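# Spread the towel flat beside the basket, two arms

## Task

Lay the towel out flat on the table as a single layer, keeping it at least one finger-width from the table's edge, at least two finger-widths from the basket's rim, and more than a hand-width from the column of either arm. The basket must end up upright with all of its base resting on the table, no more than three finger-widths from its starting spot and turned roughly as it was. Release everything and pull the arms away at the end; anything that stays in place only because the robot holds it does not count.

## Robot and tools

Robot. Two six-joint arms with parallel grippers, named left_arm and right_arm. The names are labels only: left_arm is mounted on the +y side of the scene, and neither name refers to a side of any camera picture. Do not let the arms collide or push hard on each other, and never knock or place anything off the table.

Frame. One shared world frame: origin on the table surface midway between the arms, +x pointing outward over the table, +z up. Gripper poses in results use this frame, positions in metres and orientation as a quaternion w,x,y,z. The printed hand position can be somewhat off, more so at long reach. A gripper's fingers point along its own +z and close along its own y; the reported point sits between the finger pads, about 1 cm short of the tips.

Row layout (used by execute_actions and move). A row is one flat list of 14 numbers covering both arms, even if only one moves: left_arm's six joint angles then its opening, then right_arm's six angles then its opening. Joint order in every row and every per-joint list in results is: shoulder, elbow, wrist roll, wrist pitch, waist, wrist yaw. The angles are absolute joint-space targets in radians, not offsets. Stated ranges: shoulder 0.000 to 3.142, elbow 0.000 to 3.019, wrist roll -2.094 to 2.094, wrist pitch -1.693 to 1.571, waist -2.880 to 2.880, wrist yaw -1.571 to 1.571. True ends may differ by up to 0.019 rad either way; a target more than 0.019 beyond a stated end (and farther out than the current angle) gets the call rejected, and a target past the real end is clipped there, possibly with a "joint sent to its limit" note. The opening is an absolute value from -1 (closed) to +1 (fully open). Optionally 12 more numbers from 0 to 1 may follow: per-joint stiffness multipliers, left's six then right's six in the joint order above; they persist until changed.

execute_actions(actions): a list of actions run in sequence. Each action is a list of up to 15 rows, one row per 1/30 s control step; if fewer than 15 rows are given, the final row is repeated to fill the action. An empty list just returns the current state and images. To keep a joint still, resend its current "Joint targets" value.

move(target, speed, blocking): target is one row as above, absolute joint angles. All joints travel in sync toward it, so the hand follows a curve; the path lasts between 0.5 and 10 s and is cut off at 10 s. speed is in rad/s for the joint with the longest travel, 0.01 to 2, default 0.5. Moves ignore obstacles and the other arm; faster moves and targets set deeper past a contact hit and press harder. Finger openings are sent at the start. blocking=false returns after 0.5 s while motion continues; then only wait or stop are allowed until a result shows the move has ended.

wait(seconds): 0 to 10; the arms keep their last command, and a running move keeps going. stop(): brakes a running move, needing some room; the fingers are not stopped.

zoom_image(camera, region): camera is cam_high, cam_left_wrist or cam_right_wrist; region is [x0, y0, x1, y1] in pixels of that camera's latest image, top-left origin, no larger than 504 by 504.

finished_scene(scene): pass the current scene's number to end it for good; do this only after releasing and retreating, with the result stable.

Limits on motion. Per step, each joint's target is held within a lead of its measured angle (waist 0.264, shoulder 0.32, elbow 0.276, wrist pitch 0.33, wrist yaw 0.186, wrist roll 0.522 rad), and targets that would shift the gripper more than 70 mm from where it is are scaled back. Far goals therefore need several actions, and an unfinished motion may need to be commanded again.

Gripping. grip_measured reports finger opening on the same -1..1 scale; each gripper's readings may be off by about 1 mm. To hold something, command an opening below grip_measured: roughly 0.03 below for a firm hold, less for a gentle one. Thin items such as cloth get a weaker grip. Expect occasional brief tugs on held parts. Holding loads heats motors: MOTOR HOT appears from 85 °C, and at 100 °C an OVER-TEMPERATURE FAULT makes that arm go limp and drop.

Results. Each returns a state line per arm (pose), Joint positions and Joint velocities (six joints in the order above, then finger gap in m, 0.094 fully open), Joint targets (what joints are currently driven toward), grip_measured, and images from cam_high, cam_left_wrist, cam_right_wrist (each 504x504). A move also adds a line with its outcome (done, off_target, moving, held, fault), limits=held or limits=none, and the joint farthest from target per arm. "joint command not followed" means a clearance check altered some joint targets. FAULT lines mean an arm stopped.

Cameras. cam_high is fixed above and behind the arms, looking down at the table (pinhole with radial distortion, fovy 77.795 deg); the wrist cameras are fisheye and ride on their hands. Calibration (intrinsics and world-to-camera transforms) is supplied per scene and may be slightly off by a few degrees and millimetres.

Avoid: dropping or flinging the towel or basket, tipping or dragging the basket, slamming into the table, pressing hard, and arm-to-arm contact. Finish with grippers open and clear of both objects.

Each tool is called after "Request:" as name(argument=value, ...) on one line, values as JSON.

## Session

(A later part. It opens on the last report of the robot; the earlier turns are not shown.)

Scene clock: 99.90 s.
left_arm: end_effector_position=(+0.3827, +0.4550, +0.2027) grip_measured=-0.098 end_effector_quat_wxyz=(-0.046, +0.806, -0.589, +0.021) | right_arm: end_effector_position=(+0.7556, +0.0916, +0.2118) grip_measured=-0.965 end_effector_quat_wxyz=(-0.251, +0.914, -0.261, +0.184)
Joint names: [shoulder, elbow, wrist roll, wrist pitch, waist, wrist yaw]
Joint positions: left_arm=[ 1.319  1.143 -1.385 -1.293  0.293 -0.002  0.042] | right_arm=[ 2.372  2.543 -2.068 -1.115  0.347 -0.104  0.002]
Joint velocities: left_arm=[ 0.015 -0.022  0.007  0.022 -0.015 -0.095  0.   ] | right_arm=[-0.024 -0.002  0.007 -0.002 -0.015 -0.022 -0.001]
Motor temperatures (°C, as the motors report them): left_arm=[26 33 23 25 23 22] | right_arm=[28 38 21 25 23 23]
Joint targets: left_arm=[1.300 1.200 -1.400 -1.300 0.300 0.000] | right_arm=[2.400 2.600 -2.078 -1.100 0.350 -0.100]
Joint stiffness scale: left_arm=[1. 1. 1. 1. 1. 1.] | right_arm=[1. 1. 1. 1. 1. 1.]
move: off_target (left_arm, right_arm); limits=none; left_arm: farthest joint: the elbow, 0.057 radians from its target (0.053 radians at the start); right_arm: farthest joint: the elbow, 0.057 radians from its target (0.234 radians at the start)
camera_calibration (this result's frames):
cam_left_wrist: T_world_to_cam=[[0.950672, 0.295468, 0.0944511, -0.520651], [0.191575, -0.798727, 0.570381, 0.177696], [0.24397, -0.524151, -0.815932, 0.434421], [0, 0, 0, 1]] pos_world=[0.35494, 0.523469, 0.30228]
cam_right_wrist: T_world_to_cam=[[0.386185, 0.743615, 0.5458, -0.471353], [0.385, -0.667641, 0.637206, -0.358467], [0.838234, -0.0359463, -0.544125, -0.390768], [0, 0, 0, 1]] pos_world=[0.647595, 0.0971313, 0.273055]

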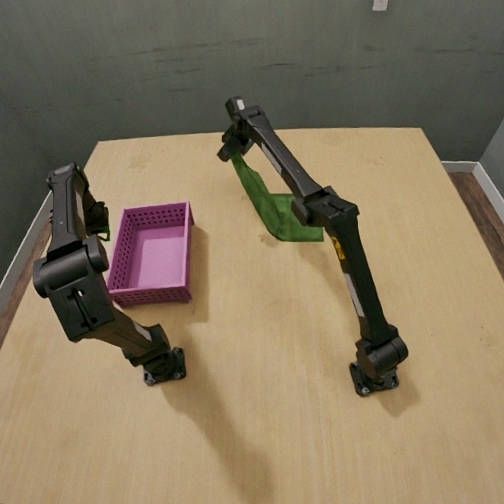

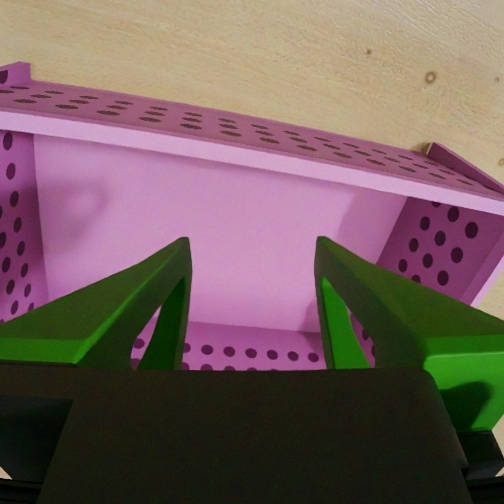

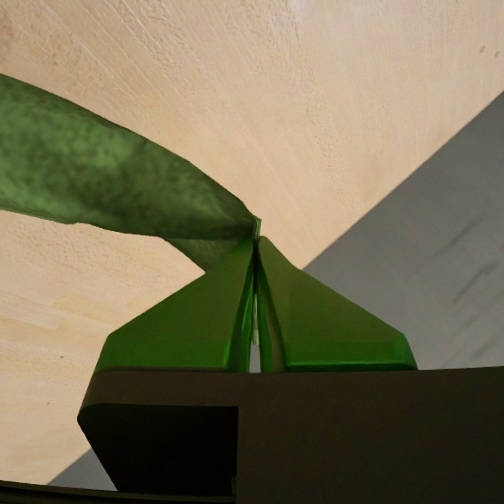

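Request:
move(target=[1.3,1.2,-1.4,-1.3,0.3,0,-0.1,2.55,2.55,-2.078,-1.1,0.33,-0.1,-1], speed=0.3)

Request:
execute_actions(actions=[[[1.3,1.2,-1.4,-1.3,0.3,0,-0.1,2.55,2.55,-2.078,-1.1,0.33,-0.1,0]]])

Request:
move(target=[1.3,1.2,-1.4,-1.3,0.3,0,-0.1,1.2,1.4,-1,-1.3,-0.6,-0.1,0], speed=0.6)

Request:
zoom_image(camera="cam_high", region=[180,90,380,290])

Scene clock: 108.70 s.
left_arm: end_effector_position=(+0.3837, +0.4555, +0.2041) grip_measured=-0.098 end_effector_quat_wxyz=(-0.048, +0.806, -0.589, +0.022) | right_arm: end_effector_position=(+0.7549, +0.0912, +0.0542) grip_measured=-0.965 end_effector_quat_wxyz=(-0.188, +0.936, -0.272, +0.119)
Joint names: [shoulder, elbow, wrist roll, wrist pitch, waist, wrist yaw]
Joint positions: left_arm=[ 1.319  1.147 -1.385 -1.293  0.293 -0.002  0.042] | right_arm=[ 2.554  2.533 -2.068 -1.112  0.347 -0.104  0.002]
Joint velocities: left_arm=[ 0.005  0.012 -0.081 -0.002 -0.015 -0.066 -0.   ] | right_arm=[-0.015  0.002  0.037 -0.002 -0.015  0.007 -0.001]
Motor temperatures (°C, as the motors report them): left_arm=[26 33 23 25 23 22] | right_arm=[29 40 21 25 23 23]
Joint targets: left_arm=[1.300 1.200 -1.400 -1.300 0.300 0.000] | right_arm=[2.550 2.550 -2.078 -1.100 0.330 -0.100]
Joint stiffness scale: left_arm=[1. 1. 1. 1. 1. 1.] | right_arm=[1. 1. 1. 1. 1. 1.]
move: off_target (left_arm); limits=none; left_arm: farthest joint: the elbow, 0.053 radians from its target (0.057 radians at the start); right_arm: farthest joint: the waist, 0.017 radians from its target (0.017 radians at the start)
camera_calibration (this result's frames):
cam_left_wrist: T_world_to_cam=[[0.950382, 0.295312, 0.097805, -0.522325], [0.189853, -0.799655, 0.569655, 0.178366], [0.246436, -0.522822, -0.816043, 0.434053], [0, 0, 0, 1]] pos_world=[0.355579, 0.523813, 0.303685]
cam_right_wrist: T_world_to_cam=[[0.465727, 0.785818, 0.406926, -0.441169], [0.490536, -0.611975, 0.620372, -0.341869], [0.736528, -0.0893124, -0.670485, -0.387438], [0, 0, 0, 1]] pos_world=[0.658522, 0.10286, 0.131838]

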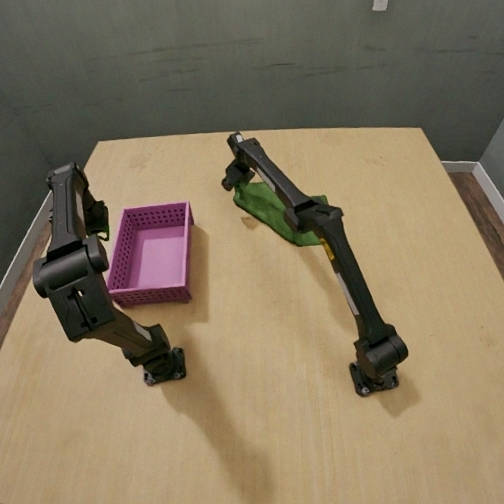

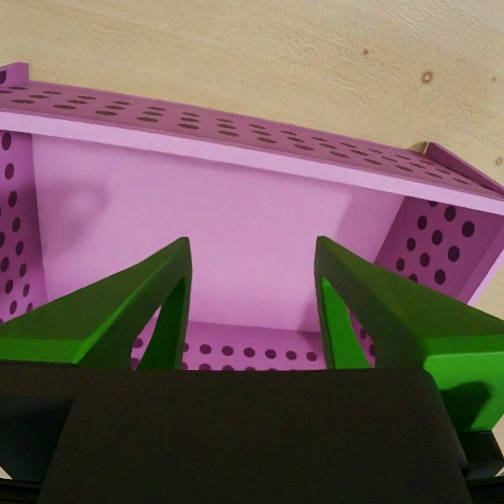

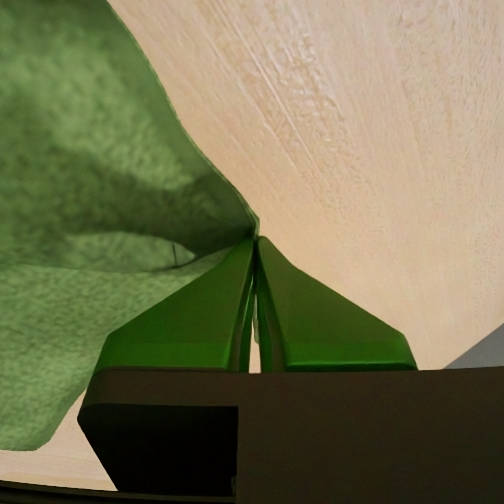

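Scene clock: 109.20 s.
left_arm: end_effector_position=(+0.3837, +0.4555, +0.2041) grip_measured=-0.098 end_effector_quat_wxyz=(-0.048, +0.806, -0.589, +0.022) | right_arm: end_effector_position=(+0.7549, +0.0912, +0.0542) grip_measured=-0.002 end_effector_quat_wxyz=(-0.188, +0.936, -0.272, +0.119)
Joint names: [shoulder, elbow, wrist roll, wrist pitch, waist, wrist yaw]
Joint positions: left_arm=[ 1.319  1.147 -1.385 -1.293  0.293 -0.002  0.042] | right_arm=[ 2.554  2.533 -2.068 -1.112  0.347 -0.104  0.047]
Joint velocities: left_arm=[-0.005 -0.002 -0.007 -0.007 -0.005 -0.037 -0.001] | right_arm=[-0.005  0.012 -0.022 -0.022 -0.015 -0.022 -0.   ]
Motor temperatures (°C, as the motors report them): left_arm=[26 33 23 25 23 22] | right_arm=[29 40 21 25 23 23]
Joint targets: left_arm=[1.300 1.200 -1.400 -1.300 0.300 0.000] | right_arm=[2.550 2.550 -2.078 -1.100 0.330 -0.100]
Joint stiffness scale: left_arm=[1. 1. 1. 1. 1. 1.] | right_arm=[1. 1. 1. 1. 1. 1.]
camera_calibration (this result's frames):
cam_left_wrist: T_world_to_cam=[[0.950382, 0.295312, 0.097805, -0.522325], [0.189853, -0.799655, 0.569655, 0.178366], [0.246436, -0.522822, -0.816043, 0.434053], [0, 0, 0, 1]] pos_world=[0.355579, 0.523813, 0.303685]
cam_right_wrist: T_world_to_cam=[[0.465727, 0.785818, 0.406926, -0.441169], [0.490536, -0.611975, 0.620372, -0.341869], [0.736528, -0.0893124, -0.670485, -0.387438], [0, 0, 0, 1]] pos_world=[0.658522, 0.10286, 0.131838]

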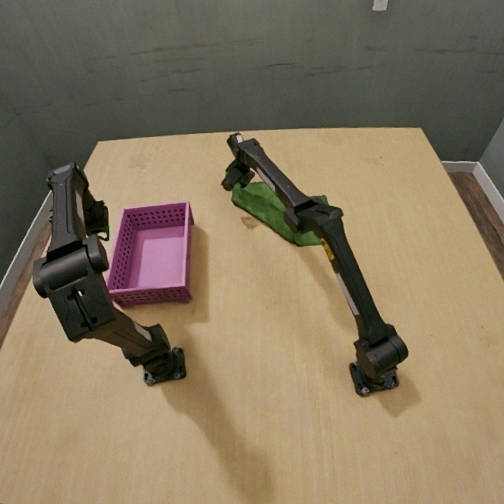

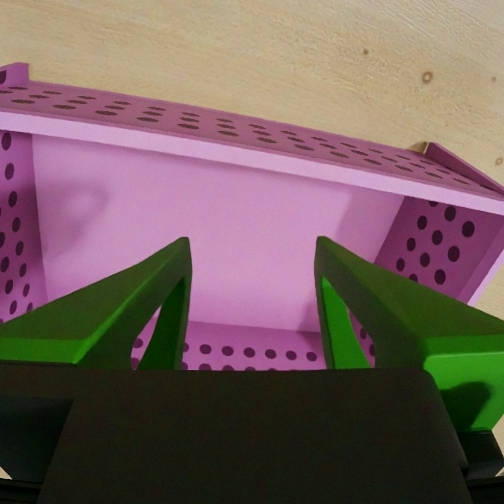

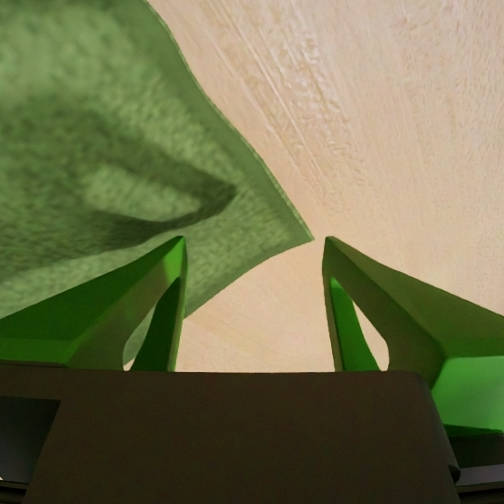

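Scene clock: 112.27 s.
left_arm: end_effector_position=(+0.3837, +0.4555, +0.2041) grip_measured=-0.098 end_effector_quat_wxyz=(-0.048, +0.806, -0.589, +0.022) | right_arm: end_effector_position=(+0.3972, -0.5003, +0.3673) grip_measured=-0.002 end_effector_quat_wxyz=(+0.209, -0.276, +0.930, -0.121)
Joint names: [shoulder, elbow, wrist roll, wrist pitch, waist, wrist yaw]
Joint positions: left_arm=[ 1.319  1.147 -1.385 -1.293  0.293 -0.002  0.042] | right_arm=[ 1.194  1.397 -1.01  -1.295 -0.595 -0.103  0.047]
Joint velocities: left_arm=[-0.005 -0.002 -0.022  0.032 -0.015 -0.051  0.   ] | right_arm=[ 0.015 -0.007  0.007  0.012 -0.015  0.022 -0.001]
Motor temperatures (°C, as the motors report them): left_arm=[26 33 23 25 23 22] | right_arm=[29 40 21 25 23 23]
Joint targets: left_arm=[1.300 1.200 -1.400 -1.300 0.300 0.000] | right_arm=[1.200 1.400 -1.000 -1.300 -0.600 -0.100]
Joint stiffness scale: left_arm=[1. 1. 1. 1. 1. 1.] | right_arm=[1. 1. 1. 1. 1. 1.]
move: off_target (left_arm); limits=none; left_arm: farthest joint: the elbow, 0.053 radians from its target (0.053 radians at the start); right_arm: farthest joint: the wrist roll, 0.010 radians from its target (1.068 radians at the start)
camera_calibration (this result's frames):
cam_left_wrist: T_world_to_cam=[[0.950382, 0.295312, 0.097805, -0.522325], [0.189853, -0.799655, 0.569655, 0.178366], [0.246436, -0.522822, -0.816043, 0.434053], [0, 0, 0, 1]] pos_world=[0.355579, 0.523813, 0.303685]
cam_right_wrist: T_world_to_cam=[[0.470792, -0.817094, 0.332734, -0.713914], [-0.879666, -0.405937, 0.247797, 0.0615717], [-0.0674044, -0.409355, -0.909882, 0.280285], [0, 0, 0, 1]] pos_world=[0.40916, -0.443605, 0.477312]

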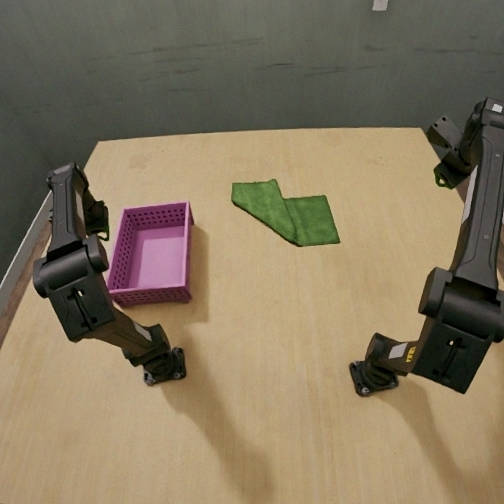

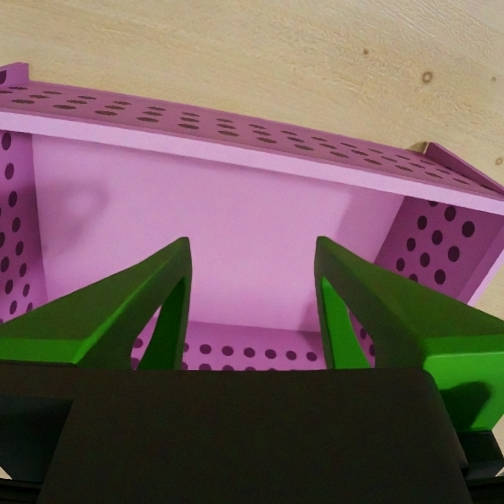

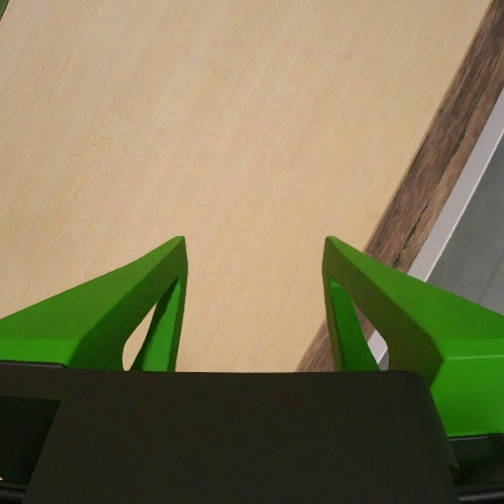

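Region (180, 90, 380, 290) of cam_high's 504x504 image, scaled by 2.520, with more detail than that image has.

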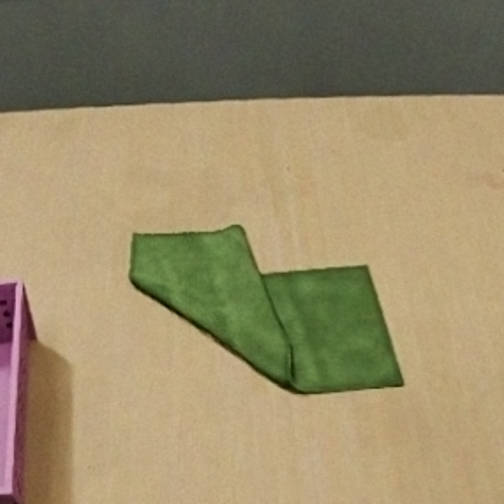

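Request:
move(target=[1.3,1.2,-1.4,-1.3,0.3,0,-0.1,2.33,2.31,0.3,-1.09,0.16,-0.1,-0.1], speed=0.7)

Scene clock: 121.57 s.
left_arm: end_effector_position=(+0.3837, +0.4555, +0.2041) grip_measured=-0.098 end_effector_quat_wxyz=(-0.048, +0.806, -0.589, +0.022) | right_arm: end_effector_position=(+0.7652, -0.0614, +0.1056) grip_measured=-0.098 end_effector_quat_wxyz=(+0.173, -0.020, +0.979, +0.107)
Joint names: [shoulder, elbow, wrist roll, wrist pitch, waist, wrist yaw]
Joint positions: left_arm=[ 1.319  1.147 -1.385 -1.293  0.293 -0.002  0.042] | right_arm=[ 2.33   2.259  0.289 -1.103  0.173 -0.103  0.042]
Joint velocities: left_arm=[-0.005 -0.007 -0.037 -0.002  0.005 -0.037  0.   ] | right_arm=[ 0.005 -0.002 -0.007  0.007  0.005  0.007  0.001]
Motor temperatures (°C, as the motors report them): left_arm=[26 33 23 25 23 22] | right_arm=[28 39 21 25 23 23]
Joint targets: left_arm=[1.300 1.200 -1.400 -1.300 0.300 -0.000] | right_arm=[2.330 2.310 0.300 -1.090 0.160 -0.100]
Joint stiffness scale: left_arm=[1. 1. 1. 1. 1. 1.] | right_arm=[1. 1. 1. 1. 1. 1.]
move: off_target (left_arm, right_arm); limits=none; left_arm: farthest joint: the elbow, 0.053 radians from its target (0.053 radians at the start); right_arm: farthest joint: the elbow, 0.051 radians from its target (0.913 radians at the start)
camera_calibration (this result's frames):
cam_left_wrist: T_world_to_cam=[[0.950382, 0.295312, 0.097805, -0.522325], [0.189853, -0.799655, 0.569655, 0.178366], [0.246436, -0.522822, -0.816043, 0.434053], [0, 0, 0, 1]] pos_world=[0.355579, 0.523813, 0.303685]
cam_right_wrist: T_world_to_cam=[[0.0838723, -0.973973, -0.210575, -0.0976228], [-0.960023, -0.135614, 0.244878, 0.70665], [-0.267062, 0.181618, -0.946411, 0.439572], [0, 0, 0, 1]] pos_world=[0.803981, -0.0790846, 0.222416]

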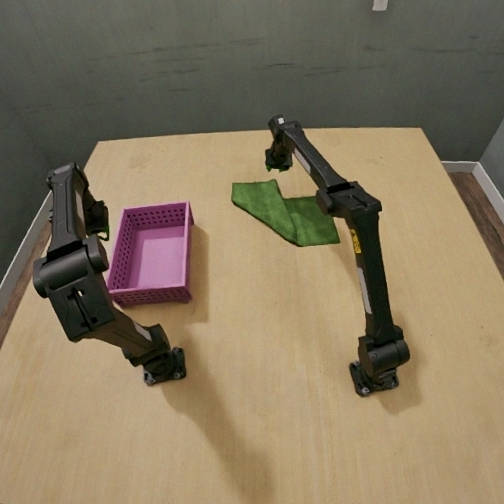

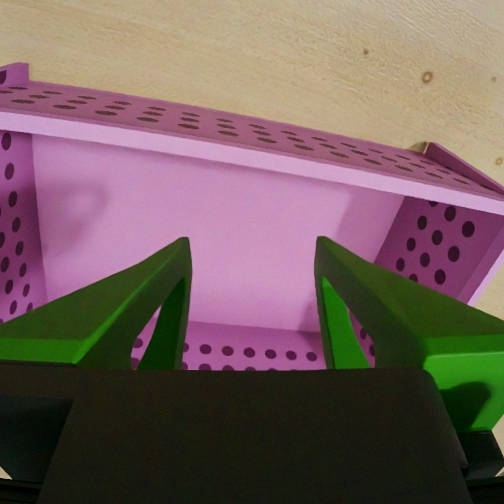

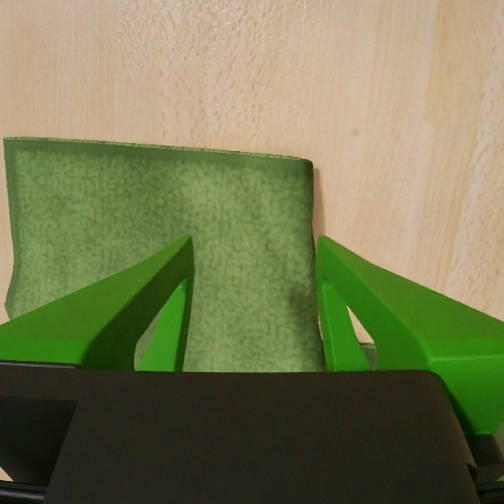

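Request:
move(target=[1.3,1.2,-1.4,-1.3,0.3,0,-0.1,2.44,2.31,0.3,-1.09,0.135,-0.1,-0.1], speed=0.2)

Scene clock: 125.73 s.
left_arm: end_effector_position=(+0.3833, +0.4553, +0.2036) grip_measured=-0.098 end_effector_quat_wxyz=(-0.047, +0.806, -0.589, +0.022) | right_arm: end_effector_position=(+0.7679, -0.0816, +0.0306) grip_measured=-0.099 end_effector_quat_wxyz=(+0.132, -0.005, +0.987, +0.093)
Joint names: [shoulder, elbow, wrist roll, wrist pitch, waist, wrist yaw]
Joint positions: left_arm=[ 1.319  1.146 -1.385 -1.293  0.293 -0.002  0.042] | right_arm=[ 2.43   2.267  0.291 -1.101  0.148 -0.104  0.042]
Joint velocities: left_arm=[-0.005 -0.027 -0.007 -0.017  0.005  0.051  0.001] | right_arm=[-0.005 -0.007  0.022 -0.017 -0.015  0.007 -0.001]
Motor temperatures (°C, as the motors report them): left_arm=[26 33 23 25 23 22] | right_arm=[28 40 21 25 23 23]
Joint targets: left_arm=[1.300 1.200 -1.400 -1.300 0.300 0.000] | right_arm=[2.440 2.310 0.300 -1.090 0.135 -0.100]
Joint stiffness scale: left_arm=[1. 1. 1. 1. 1. 1.] | right_arm=[1. 1. 1. 1. 1. 1.]
move: off_target (left_arm, right_arm); limits=none; left_arm: farthest joint: the elbow, 0.054 radians from its target (0.053 radians at the start); right_arm: farthest joint: the elbow, 0.043 radians from its target (0.051 radians at the start)
camera_calibration (this result's frames):
cam_left_wrist: T_world_to_cam=[[0.95048, 0.295364, 0.0966872, -0.521767], [0.190426, -0.799346, 0.569898, 0.178143], [0.245614, -0.523265, -0.816007, 0.434177], [0, 0, 0, 1]] pos_world=[0.355366, 0.523698, 0.303216]
cam_right_wrist: T_world_to_cam=[[0.0406745, -0.980668, -0.191404, -0.10125], [-0.937972, -0.103489, 0.330907, 0.707958], [-0.344318, 0.166072, -0.924048, 0.430382], [0, 0, 0, 1]] pos_world=[0.816351, -0.0975011, 0.144046]

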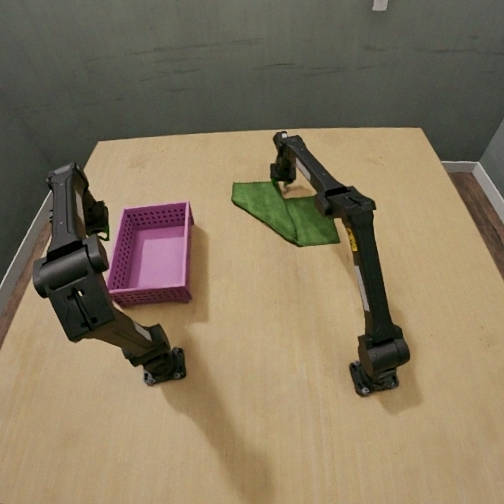

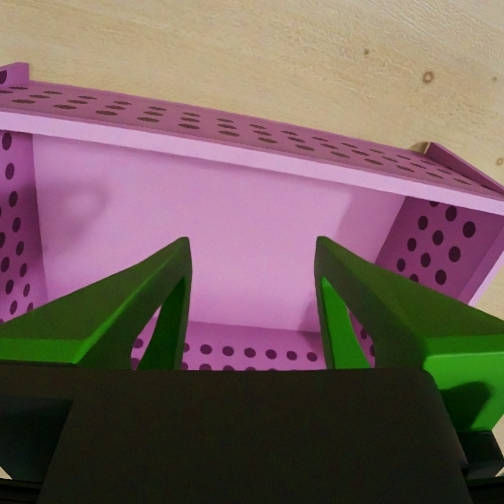

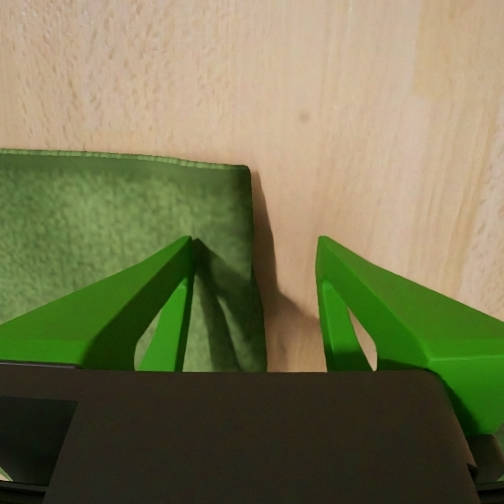

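Request:
execute_actions(actions=[[[1.3,1.2,-1.4,-1.3,0.3,0,-0.1,2.5,2.3,0.3,-1.09,0.135,-0.1,-0.1]],[[1.3,1.2,-1.4,-1.3,0.3,0,-0.1,2.5,2.3,0.3,-1.09,0.135,-0.1,-0.6]],[[1.3,1.2,-1.4,-1.3,0.3,0,-0.1,2.5,2.3,0.3,-1.09,0.135,-0.1,-1]],[[1.3,1.2,-1.4,-1.3,0.3,0,-0.1,2.5,2.3,0.3,-1.09,0.135,-0.1,-1]]])

Request:
move(target=[1.3,1.2,-1.4,-1.3,0.3,0,-0.1,2.1,2.1,0.3,-1.3,0.3,-0.1,-1], speed=0.25)

Scene clock: 133.30 s.
left_arm: end_effector_position=(+0.3833, +0.4553, +0.2036) grip_measured=-0.098 end_effector_quat_wxyz=(-0.047, +0.806, -0.589, +0.022) | right_arm: end_effector_position=(+0.7716, -0.0808, +0.0259) grip_measured=-0.951 end_effector_quat_wxyz=(+0.134, -0.005, +0.987, +0.094)
Joint names: [shoulder, elbow, wrist roll, wrist pitch, waist, wrist yaw]
Joint positions: left_arm=[ 1.319  1.146 -1.385 -1.293  0.293 -0.002  0.042] | right_arm=[ 2.444  2.28   0.292 -1.095  0.148 -0.105  0.002]
Joint velocities: left_arm=[-0.005 -0.002  0.066 -0.032 -0.005  0.022 -0.   ] | right_arm=[-0.005  0.007 -0.007  0.007 -0.015 -0.051  0.   ]
Motor temperatures (°C, as the motors report them): left_arm=[26 33 23 25 23 22] | right_arm=[29 41 21 25 23 23]
Joint targets: left_arm=[1.300 1.200 -1.400 -1.300 0.300 0.000] | right_arm=[2.500 2.300 0.300 -1.090 0.135 -0.100]
Joint stiffness scale: left_arm=[1. 1. 1. 1. 1. 1.] | right_arm=[1. 1. 1. 1. 1. 1.]
camera_calibration (this result's frames):
cam_left_wrist: T_world_to_cam=[[0.95048, 0.295364, 0.0966872, -0.521767], [0.190426, -0.799346, 0.569898, 0.178143], [0.245614, -0.523265, -0.816007, 0.434177], [0, 0, 0, 1]] pos_world=[0.355366, 0.523698, 0.303216]
cam_right_wrist: T_world_to_cam=[[0.0401352, -0.980351, -0.193136, -0.101025], [-0.939452, -0.102858, 0.326878, 0.714345], [-0.340321, 0.168323, -0.925121, 0.424212], [0, 0, 0, 1]] pos_world=[0.819516, -0.0969683, 0.139432]

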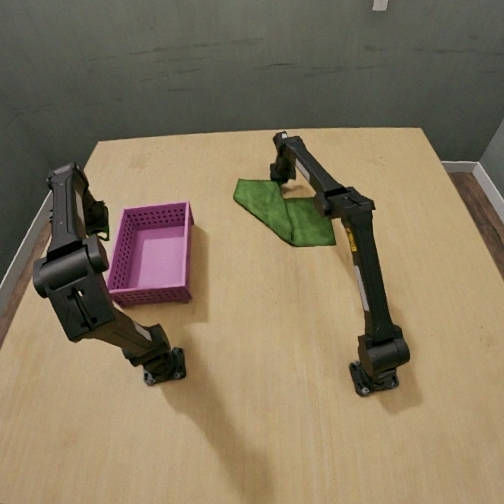

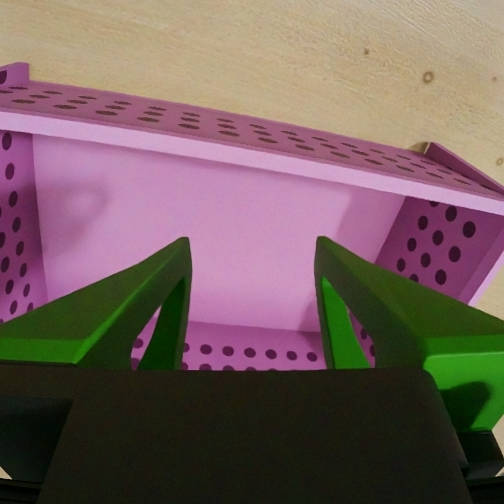

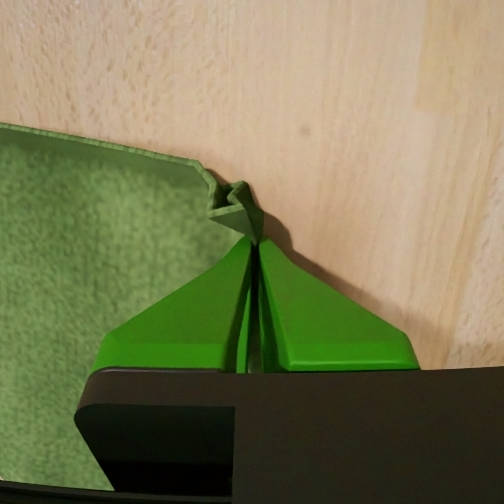

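Scene clock: 135.27 s.
left_arm: end_effector_position=(+0.3837, +0.4555, +0.2041) grip_measured=-0.098 end_effector_quat_wxyz=(-0.048, +0.806, -0.589, +0.022) | right_arm: end_effector_position=(+0.6499, -0.0081, +0.1730) grip_measured=-0.951 end_effector_quat_wxyz=(+0.102, -0.075, +0.988, +0.094)
Joint names: [shoulder, elbow, wrist roll, wrist pitch, waist, wrist yaw]
Joint positions: left_arm=[ 1.319  1.147 -1.385 -1.293  0.293 -0.002  0.042] | right_arm=[ 2.119  2.097  0.292 -1.291  0.293 -0.104  0.002]
Joint velocities: left_arm=[-0.024  0.007 -0.051 -0.017 -0.005 -0.081 -0.001] | right_arm=[ 0.005 -0.007 -0.022 -0.037 -0.005 -0.022  0.001]
Motor temperatures (°C, as the motors report them): left_arm=[26 33 23 25 23 22] | right_arm=[30 40 21 25 23 23]
Joint targets: left_arm=[1.300 1.200 -1.400 -1.300 0.300 -0.000] | right_arm=[2.100 2.100 0.300 -1.300 0.300 -0.100]
Joint stiffness scale: left_arm=[1. 1. 1. 1. 1. 1.] | right_arm=[1. 1. 1. 1. 1. 1.]
move: off_target (left_arm); limits=none; left_arm: farthest joint: the elbow, 0.053 radians from its target (0.054 radians at the start); right_arm: farthest joint: the shoulder, 0.019 radians from its target (0.344 radians at the start)
camera_calibration (this result's frames):
cam_left_wrist: T_world_to_cam=[[0.950382, 0.295312, 0.097805, -0.522325], [0.189853, -0.799655, 0.569655, 0.178366], [0.246436, -0.522822, -0.816043, 0.434053], [0, 0, 0, 1]] pos_world=[0.355579, 0.523813, 0.303685]
cam_right_wrist: T_world_to_cam=[[0.172136, -0.968533, -0.179759, -0.0844801], [-0.897623, -0.229388, 0.376369, 0.522707], [-0.40576, 0.0965692, -0.908863, 0.545822], [0, 0, 0, 1]] pos_world=[0.705209, -0.0146289, 0.284161]

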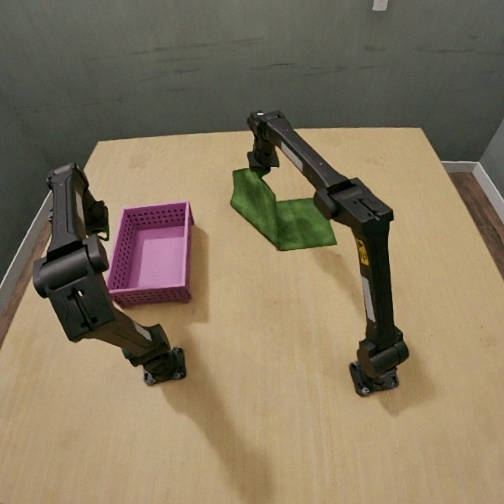

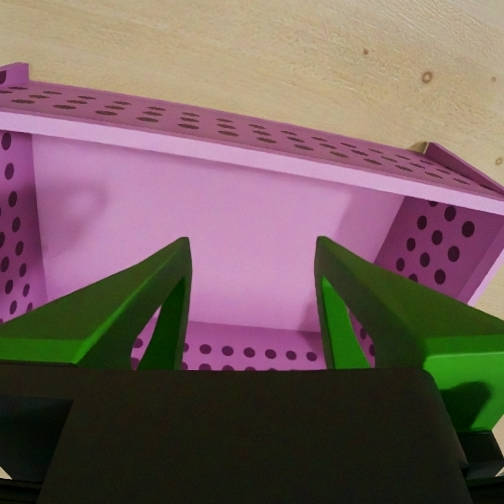

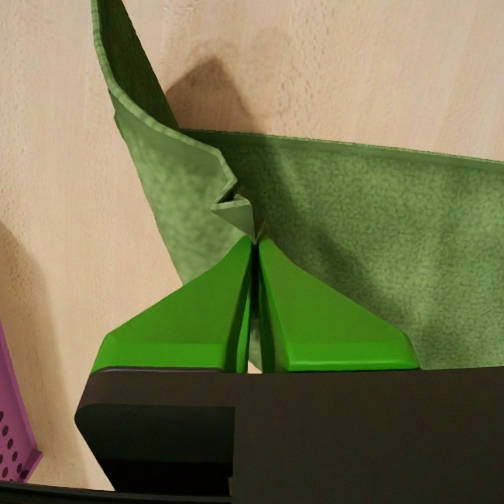

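Request:
move(target=[1.3,1.2,-1.4,-1.3,0.5,0,-0.1,1.99,1.68,-0.6,-1.256,0.67,0,-1], speed=0.3)

Request:
zoom_image(camera="cam_high", region=[170,110,370,310])

Scene clock: 141.43 s.
left_arm: end_effector_position=(+0.3411, +0.5189, +0.2041) grip_measured=-0.098 end_effector_quat_wxyz=(-0.050, +0.859, -0.509, +0.017) | right_arm: end_effector_position=(+0.4185, +0.1041, +0.0688) grip_measured=-0.951 end_effector_quat_wxyz=(-0.019, -0.640, +0.768, +0.000)
Joint names: [shoulder, elbow, wrist roll, wrist pitch, waist, wrist yaw]
Joint positions: left_arm=[ 1.319  1.147 -1.385 -1.293  0.486 -0.002  0.042] | right_arm=[ 2.019  1.678 -0.589 -1.267  0.661 -0.004  0.002]
Joint velocities: left_arm=[ 0.005 -0.002  0.007  0.002 -0.005 -0.037 -0.001] | right_arm=[-0.005  0.027  0.081  0.017 -0.005  0.081 -0.   ]
Motor temperatures (°C, as the motors report them): left_arm=[26 33 23 25 23 22] | right_arm=[30 39 21 25 23 23]
Joint targets: left_arm=[1.300 1.200 -1.400 -1.300 0.500 -0.000] | right_arm=[1.990 1.680 -0.600 -1.256 0.670 -0.000]
Joint stiffness scale: left_arm=[1. 1. 1. 1. 1. 1.] | right_arm=[1. 1. 1. 1. 1. 1.]
move: off_target (left_arm, right_arm); limits=none; left_arm: farthest joint: the elbow, 0.053 radians from its target (0.053 radians at the start); right_arm: farthest joint: the shoulder, 0.029 radians from its target (0.129 radians at the start)
camera_calibration (this result's frames):
cam_left_wrist: T_world_to_cam=[[0.875901, 0.472473, 0.097805, -0.567155], [0.34001, -0.748255, 0.569655, 0.159278], [0.34233, -0.465707, -0.816043, 0.415355], [0, 0, 0, 1]] pos_world=[0.300427, 0.58058, 0.303685]
cam_right_wrist: T_world_to_cam=[[0.983227, -0.178912, -0.035421, -0.386279], [-0.122549, -0.791916, 0.598206, 0.0988381], [-0.135077, -0.583832, -0.800559, 0.296554], [0, 0, 0, 1]] pos_world=[0.43197, 0.182299, 0.164601]

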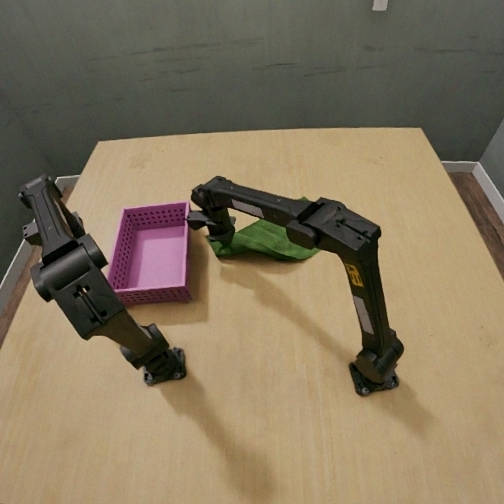

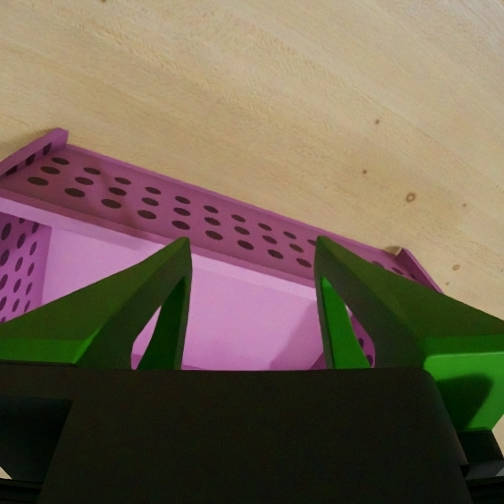

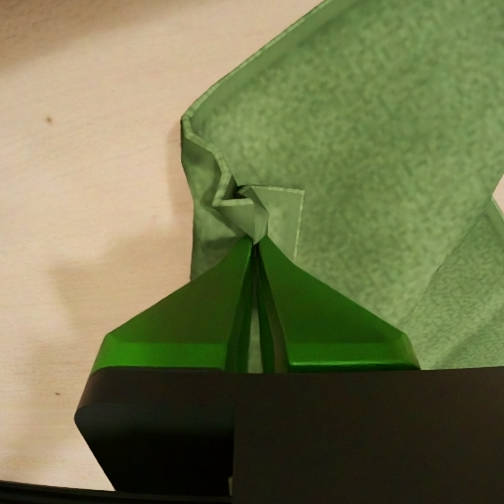

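Region (170, 110, 370, 310) of cam_high's 504x504 image, scaled by 2.520, with more detail than that image has.

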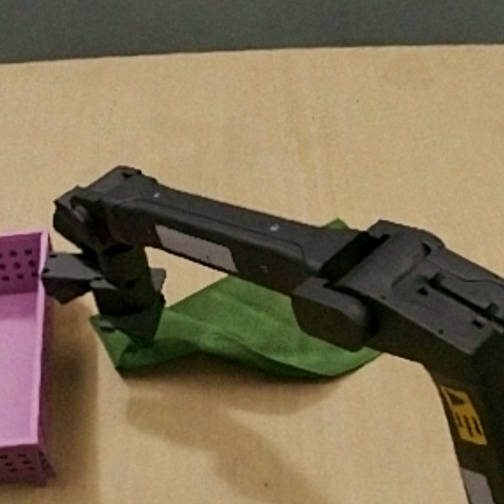

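Request:
move(target=[1.3,1.2,-1.4,-1.3,0.5,0,-0.1,1.59,1.115,-0.45,-1.075,0.86,0,-1], speed=0.3)

Request:
zoom_image(camera="cam_high", region=[170,150,370,350])

Scene clock: 146.30 s.
left_arm: end_effector_position=(+0.3402, +0.5182, +0.2026) grip_measured=-0.098 end_effector_quat_wxyz=(-0.048, +0.859, -0.509, +0.017) | right_arm: end_effector_position=(+0.2429, +0.0394, +0.0782) grip_measured=-0.951 end_effector_quat_wxyz=(-0.006, -0.661, +0.750, +0.000)
Joint names: [shoulder, elbow, wrist roll, wrist pitch, waist, wrist yaw]
Joint positions: left_arm=[ 1.319  1.143 -1.385 -1.293  0.486 -0.002  0.042] | right_arm=[ 1.609  1.111 -0.461 -1.086  0.847 -0.004  0.002]
Joint velocities: left_arm=[ 0.005  0.002  0.037  0.007 -0.015  0.007 -0.   ] | right_arm=[-0.005 -0.007  0.007 -0.002 -0.005  0.037 -0.   ]
Motor temperatures (°C, as the motors report them): left_arm=[26 33 23 25 23 22] | right_arm=[30 38 21 25 23 23]
Joint targets: left_arm=[1.300 1.200 -1.400 -1.300 0.500 0.000] | right_arm=[1.590 1.115 -0.450 -1.075 0.860 -0.000]
Joint stiffness scale: left_arm=[1. 1. 1. 1. 1. 1.] | right_arm=[1. 1. 1. 1. 1. 1.]
move: off_target (left_arm); limits=none; left_arm: farthest joint: the elbow, 0.057 radians from its target (0.053 radians at the start); right_arm: farthest joint: the shoulder, 0.019 radians from its target (0.429 radians at the start)
camera_calibration (this result's frames):
cam_left_wrist: T_world_to_cam=[[0.876184, 0.472706, 0.0940784, -0.565308], [0.34169, -0.746874, 0.570461, 0.158448], [0.339925, -0.467684, -0.815918, 0.415885], [0, 0, 0, 1]] pos_world=[0.299804, 0.580068, 0.302124]
cam_right_wrist: T_world_to_cam=[[0.992287, -0.122251, -0.0205033, -0.23046], [-0.0874827, -0.807836, 0.58288, 0.0137166], [-0.087821, -0.57659, -0.8123, 0.231711], [0, 0, 0, 1]] pos_world=[0.250231, 0.116509, 0.175498]

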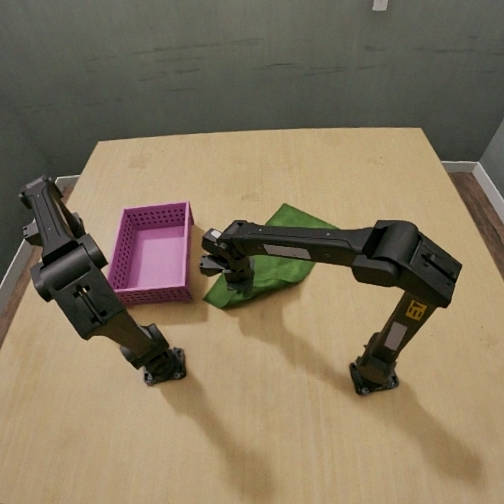

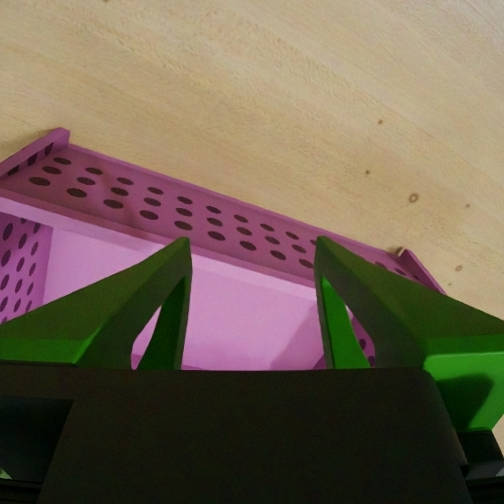

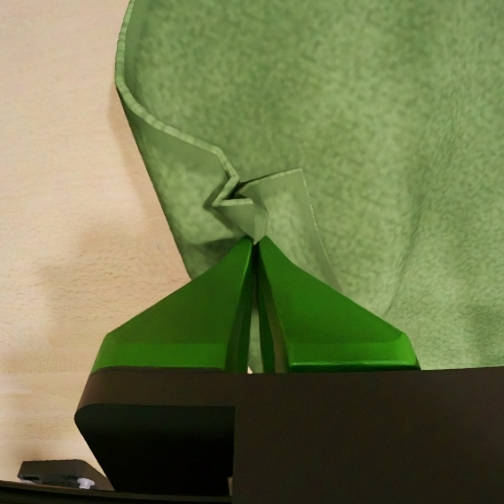

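Region (170, 150, 370, 350) of cam_high's 504x504 image, scaled by 2.520, with more detail than that image has.

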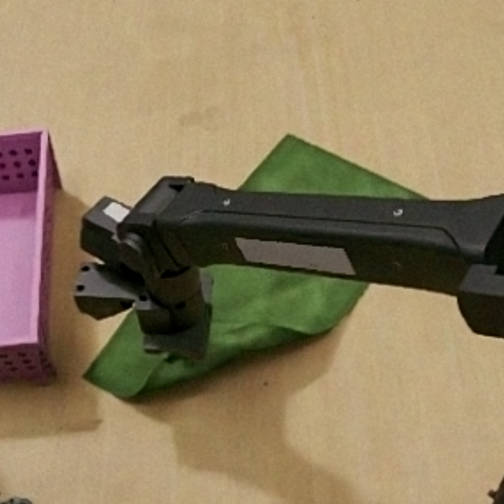

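Request:
move(target=[1.3,1.2,-1.4,-1.3,0.5,0,-0.1,1.24,0.72,-0.3,-1.06,0.86,0,-1], speed=0.3)

Request:
zoom_image(camera="cam_high", region=[170,170,390,390])

Scene clock: 150.97 s.
left_arm: end_effector_position=(+0.3412, +0.5190, +0.2043) grip_measured=-0.098 end_effector_quat_wxyz=(-0.050, +0.859, -0.509, +0.017) | right_arm: end_effector_position=(+0.1600, -0.0854, +0.0703) grip_measured=-0.951 end_effector_quat_wxyz=(-0.018, -0.603, +0.797, -0.004)
Joint names: [shoulder, elbow, wrist roll, wrist pitch, waist, wrist yaw]
Joint positions: left_arm=[ 1.319  1.147 -1.385 -1.293  0.486 -0.002  0.042] | right_arm=[ 1.252  0.715 -0.311 -1.07   0.847 -0.004  0.002]
Joint velocities: left_arm=[ 0.005 -0.012 -0.007  0.012  0.005  0.022  0.001] | right_arm=[ 0.005  0.002 -0.007 -0.002 -0.015 -0.007 -0.   ]
Motor temperatures (°C, as the motors report them): left_arm=[26 34 23 25 23 22] | right_arm=[29 37 21 25 23 23]
Joint targets: left_arm=[1.300 1.200 -1.400 -1.300 0.500 0.000] | right_arm=[1.240 0.720 -0.300 -1.060 0.860 0.000]
Joint stiffness scale: left_arm=[1. 1. 1. 1. 1. 1.] | right_arm=[1. 1. 1. 1. 1. 1.]
move: off_target (left_arm); limits=none; left_arm: farthest joint: the elbow, 0.053 radians from its target (0.057 radians at the start); right_arm: farthest joint: the waist, 0.013 radians from its target (0.013 radians at the start)
camera_calibration (this result's frames):
cam_left_wrist: T_world_to_cam=[[0.875873, 0.472449, 0.0981775, -0.567339], [0.339842, -0.748393, 0.569574, 0.159361], [0.34257, -0.46551, -0.816055, 0.415302], [0, 0, 0, 1]] pos_world=[0.300489, 0.580631, 0.303841]
cam_right_wrist: T_world_to_cam=[[0.962619, -0.269563, -0.0264623, -0.171058], [-0.199876, -0.772885, 0.602244, -0.0701241], [-0.182795, -0.574443, -0.797873, 0.160399], [0, 0, 0, 1]] pos_world=[0.179968, -0.00816905, 0.165683]

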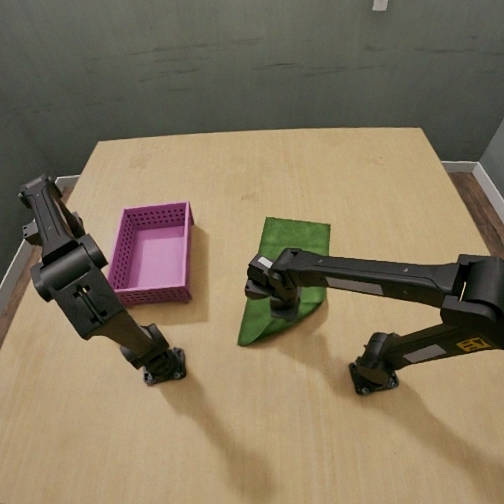

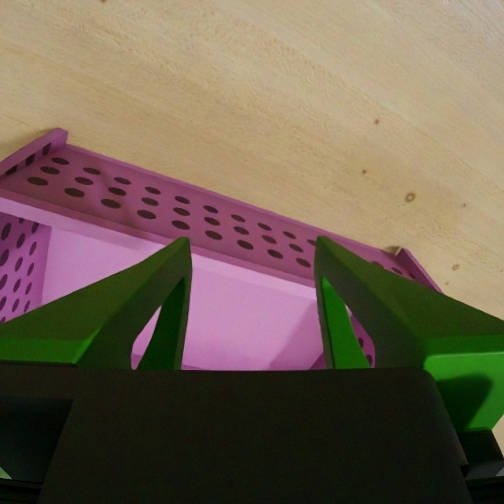

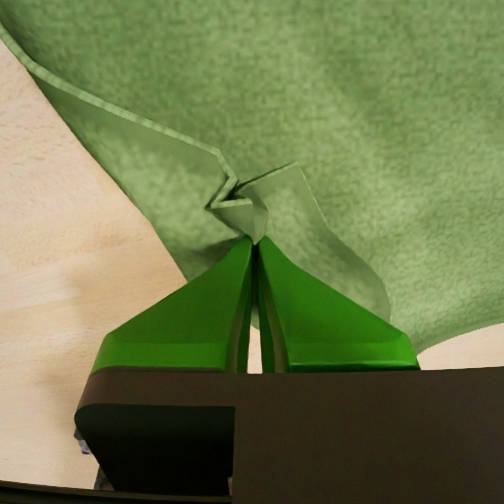

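Region (170, 170, 390, 390) of cam_high's 504x504 image, scaled by 2.291, with more detail than that image has.

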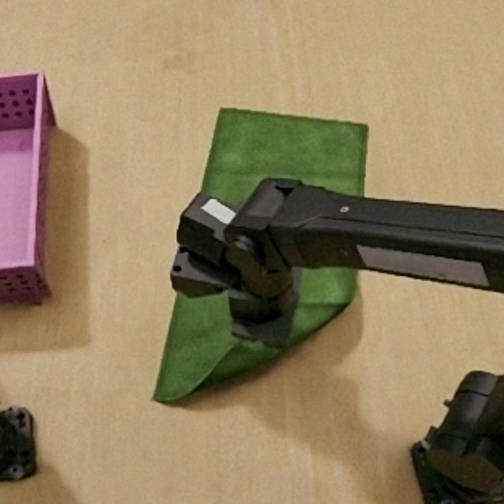

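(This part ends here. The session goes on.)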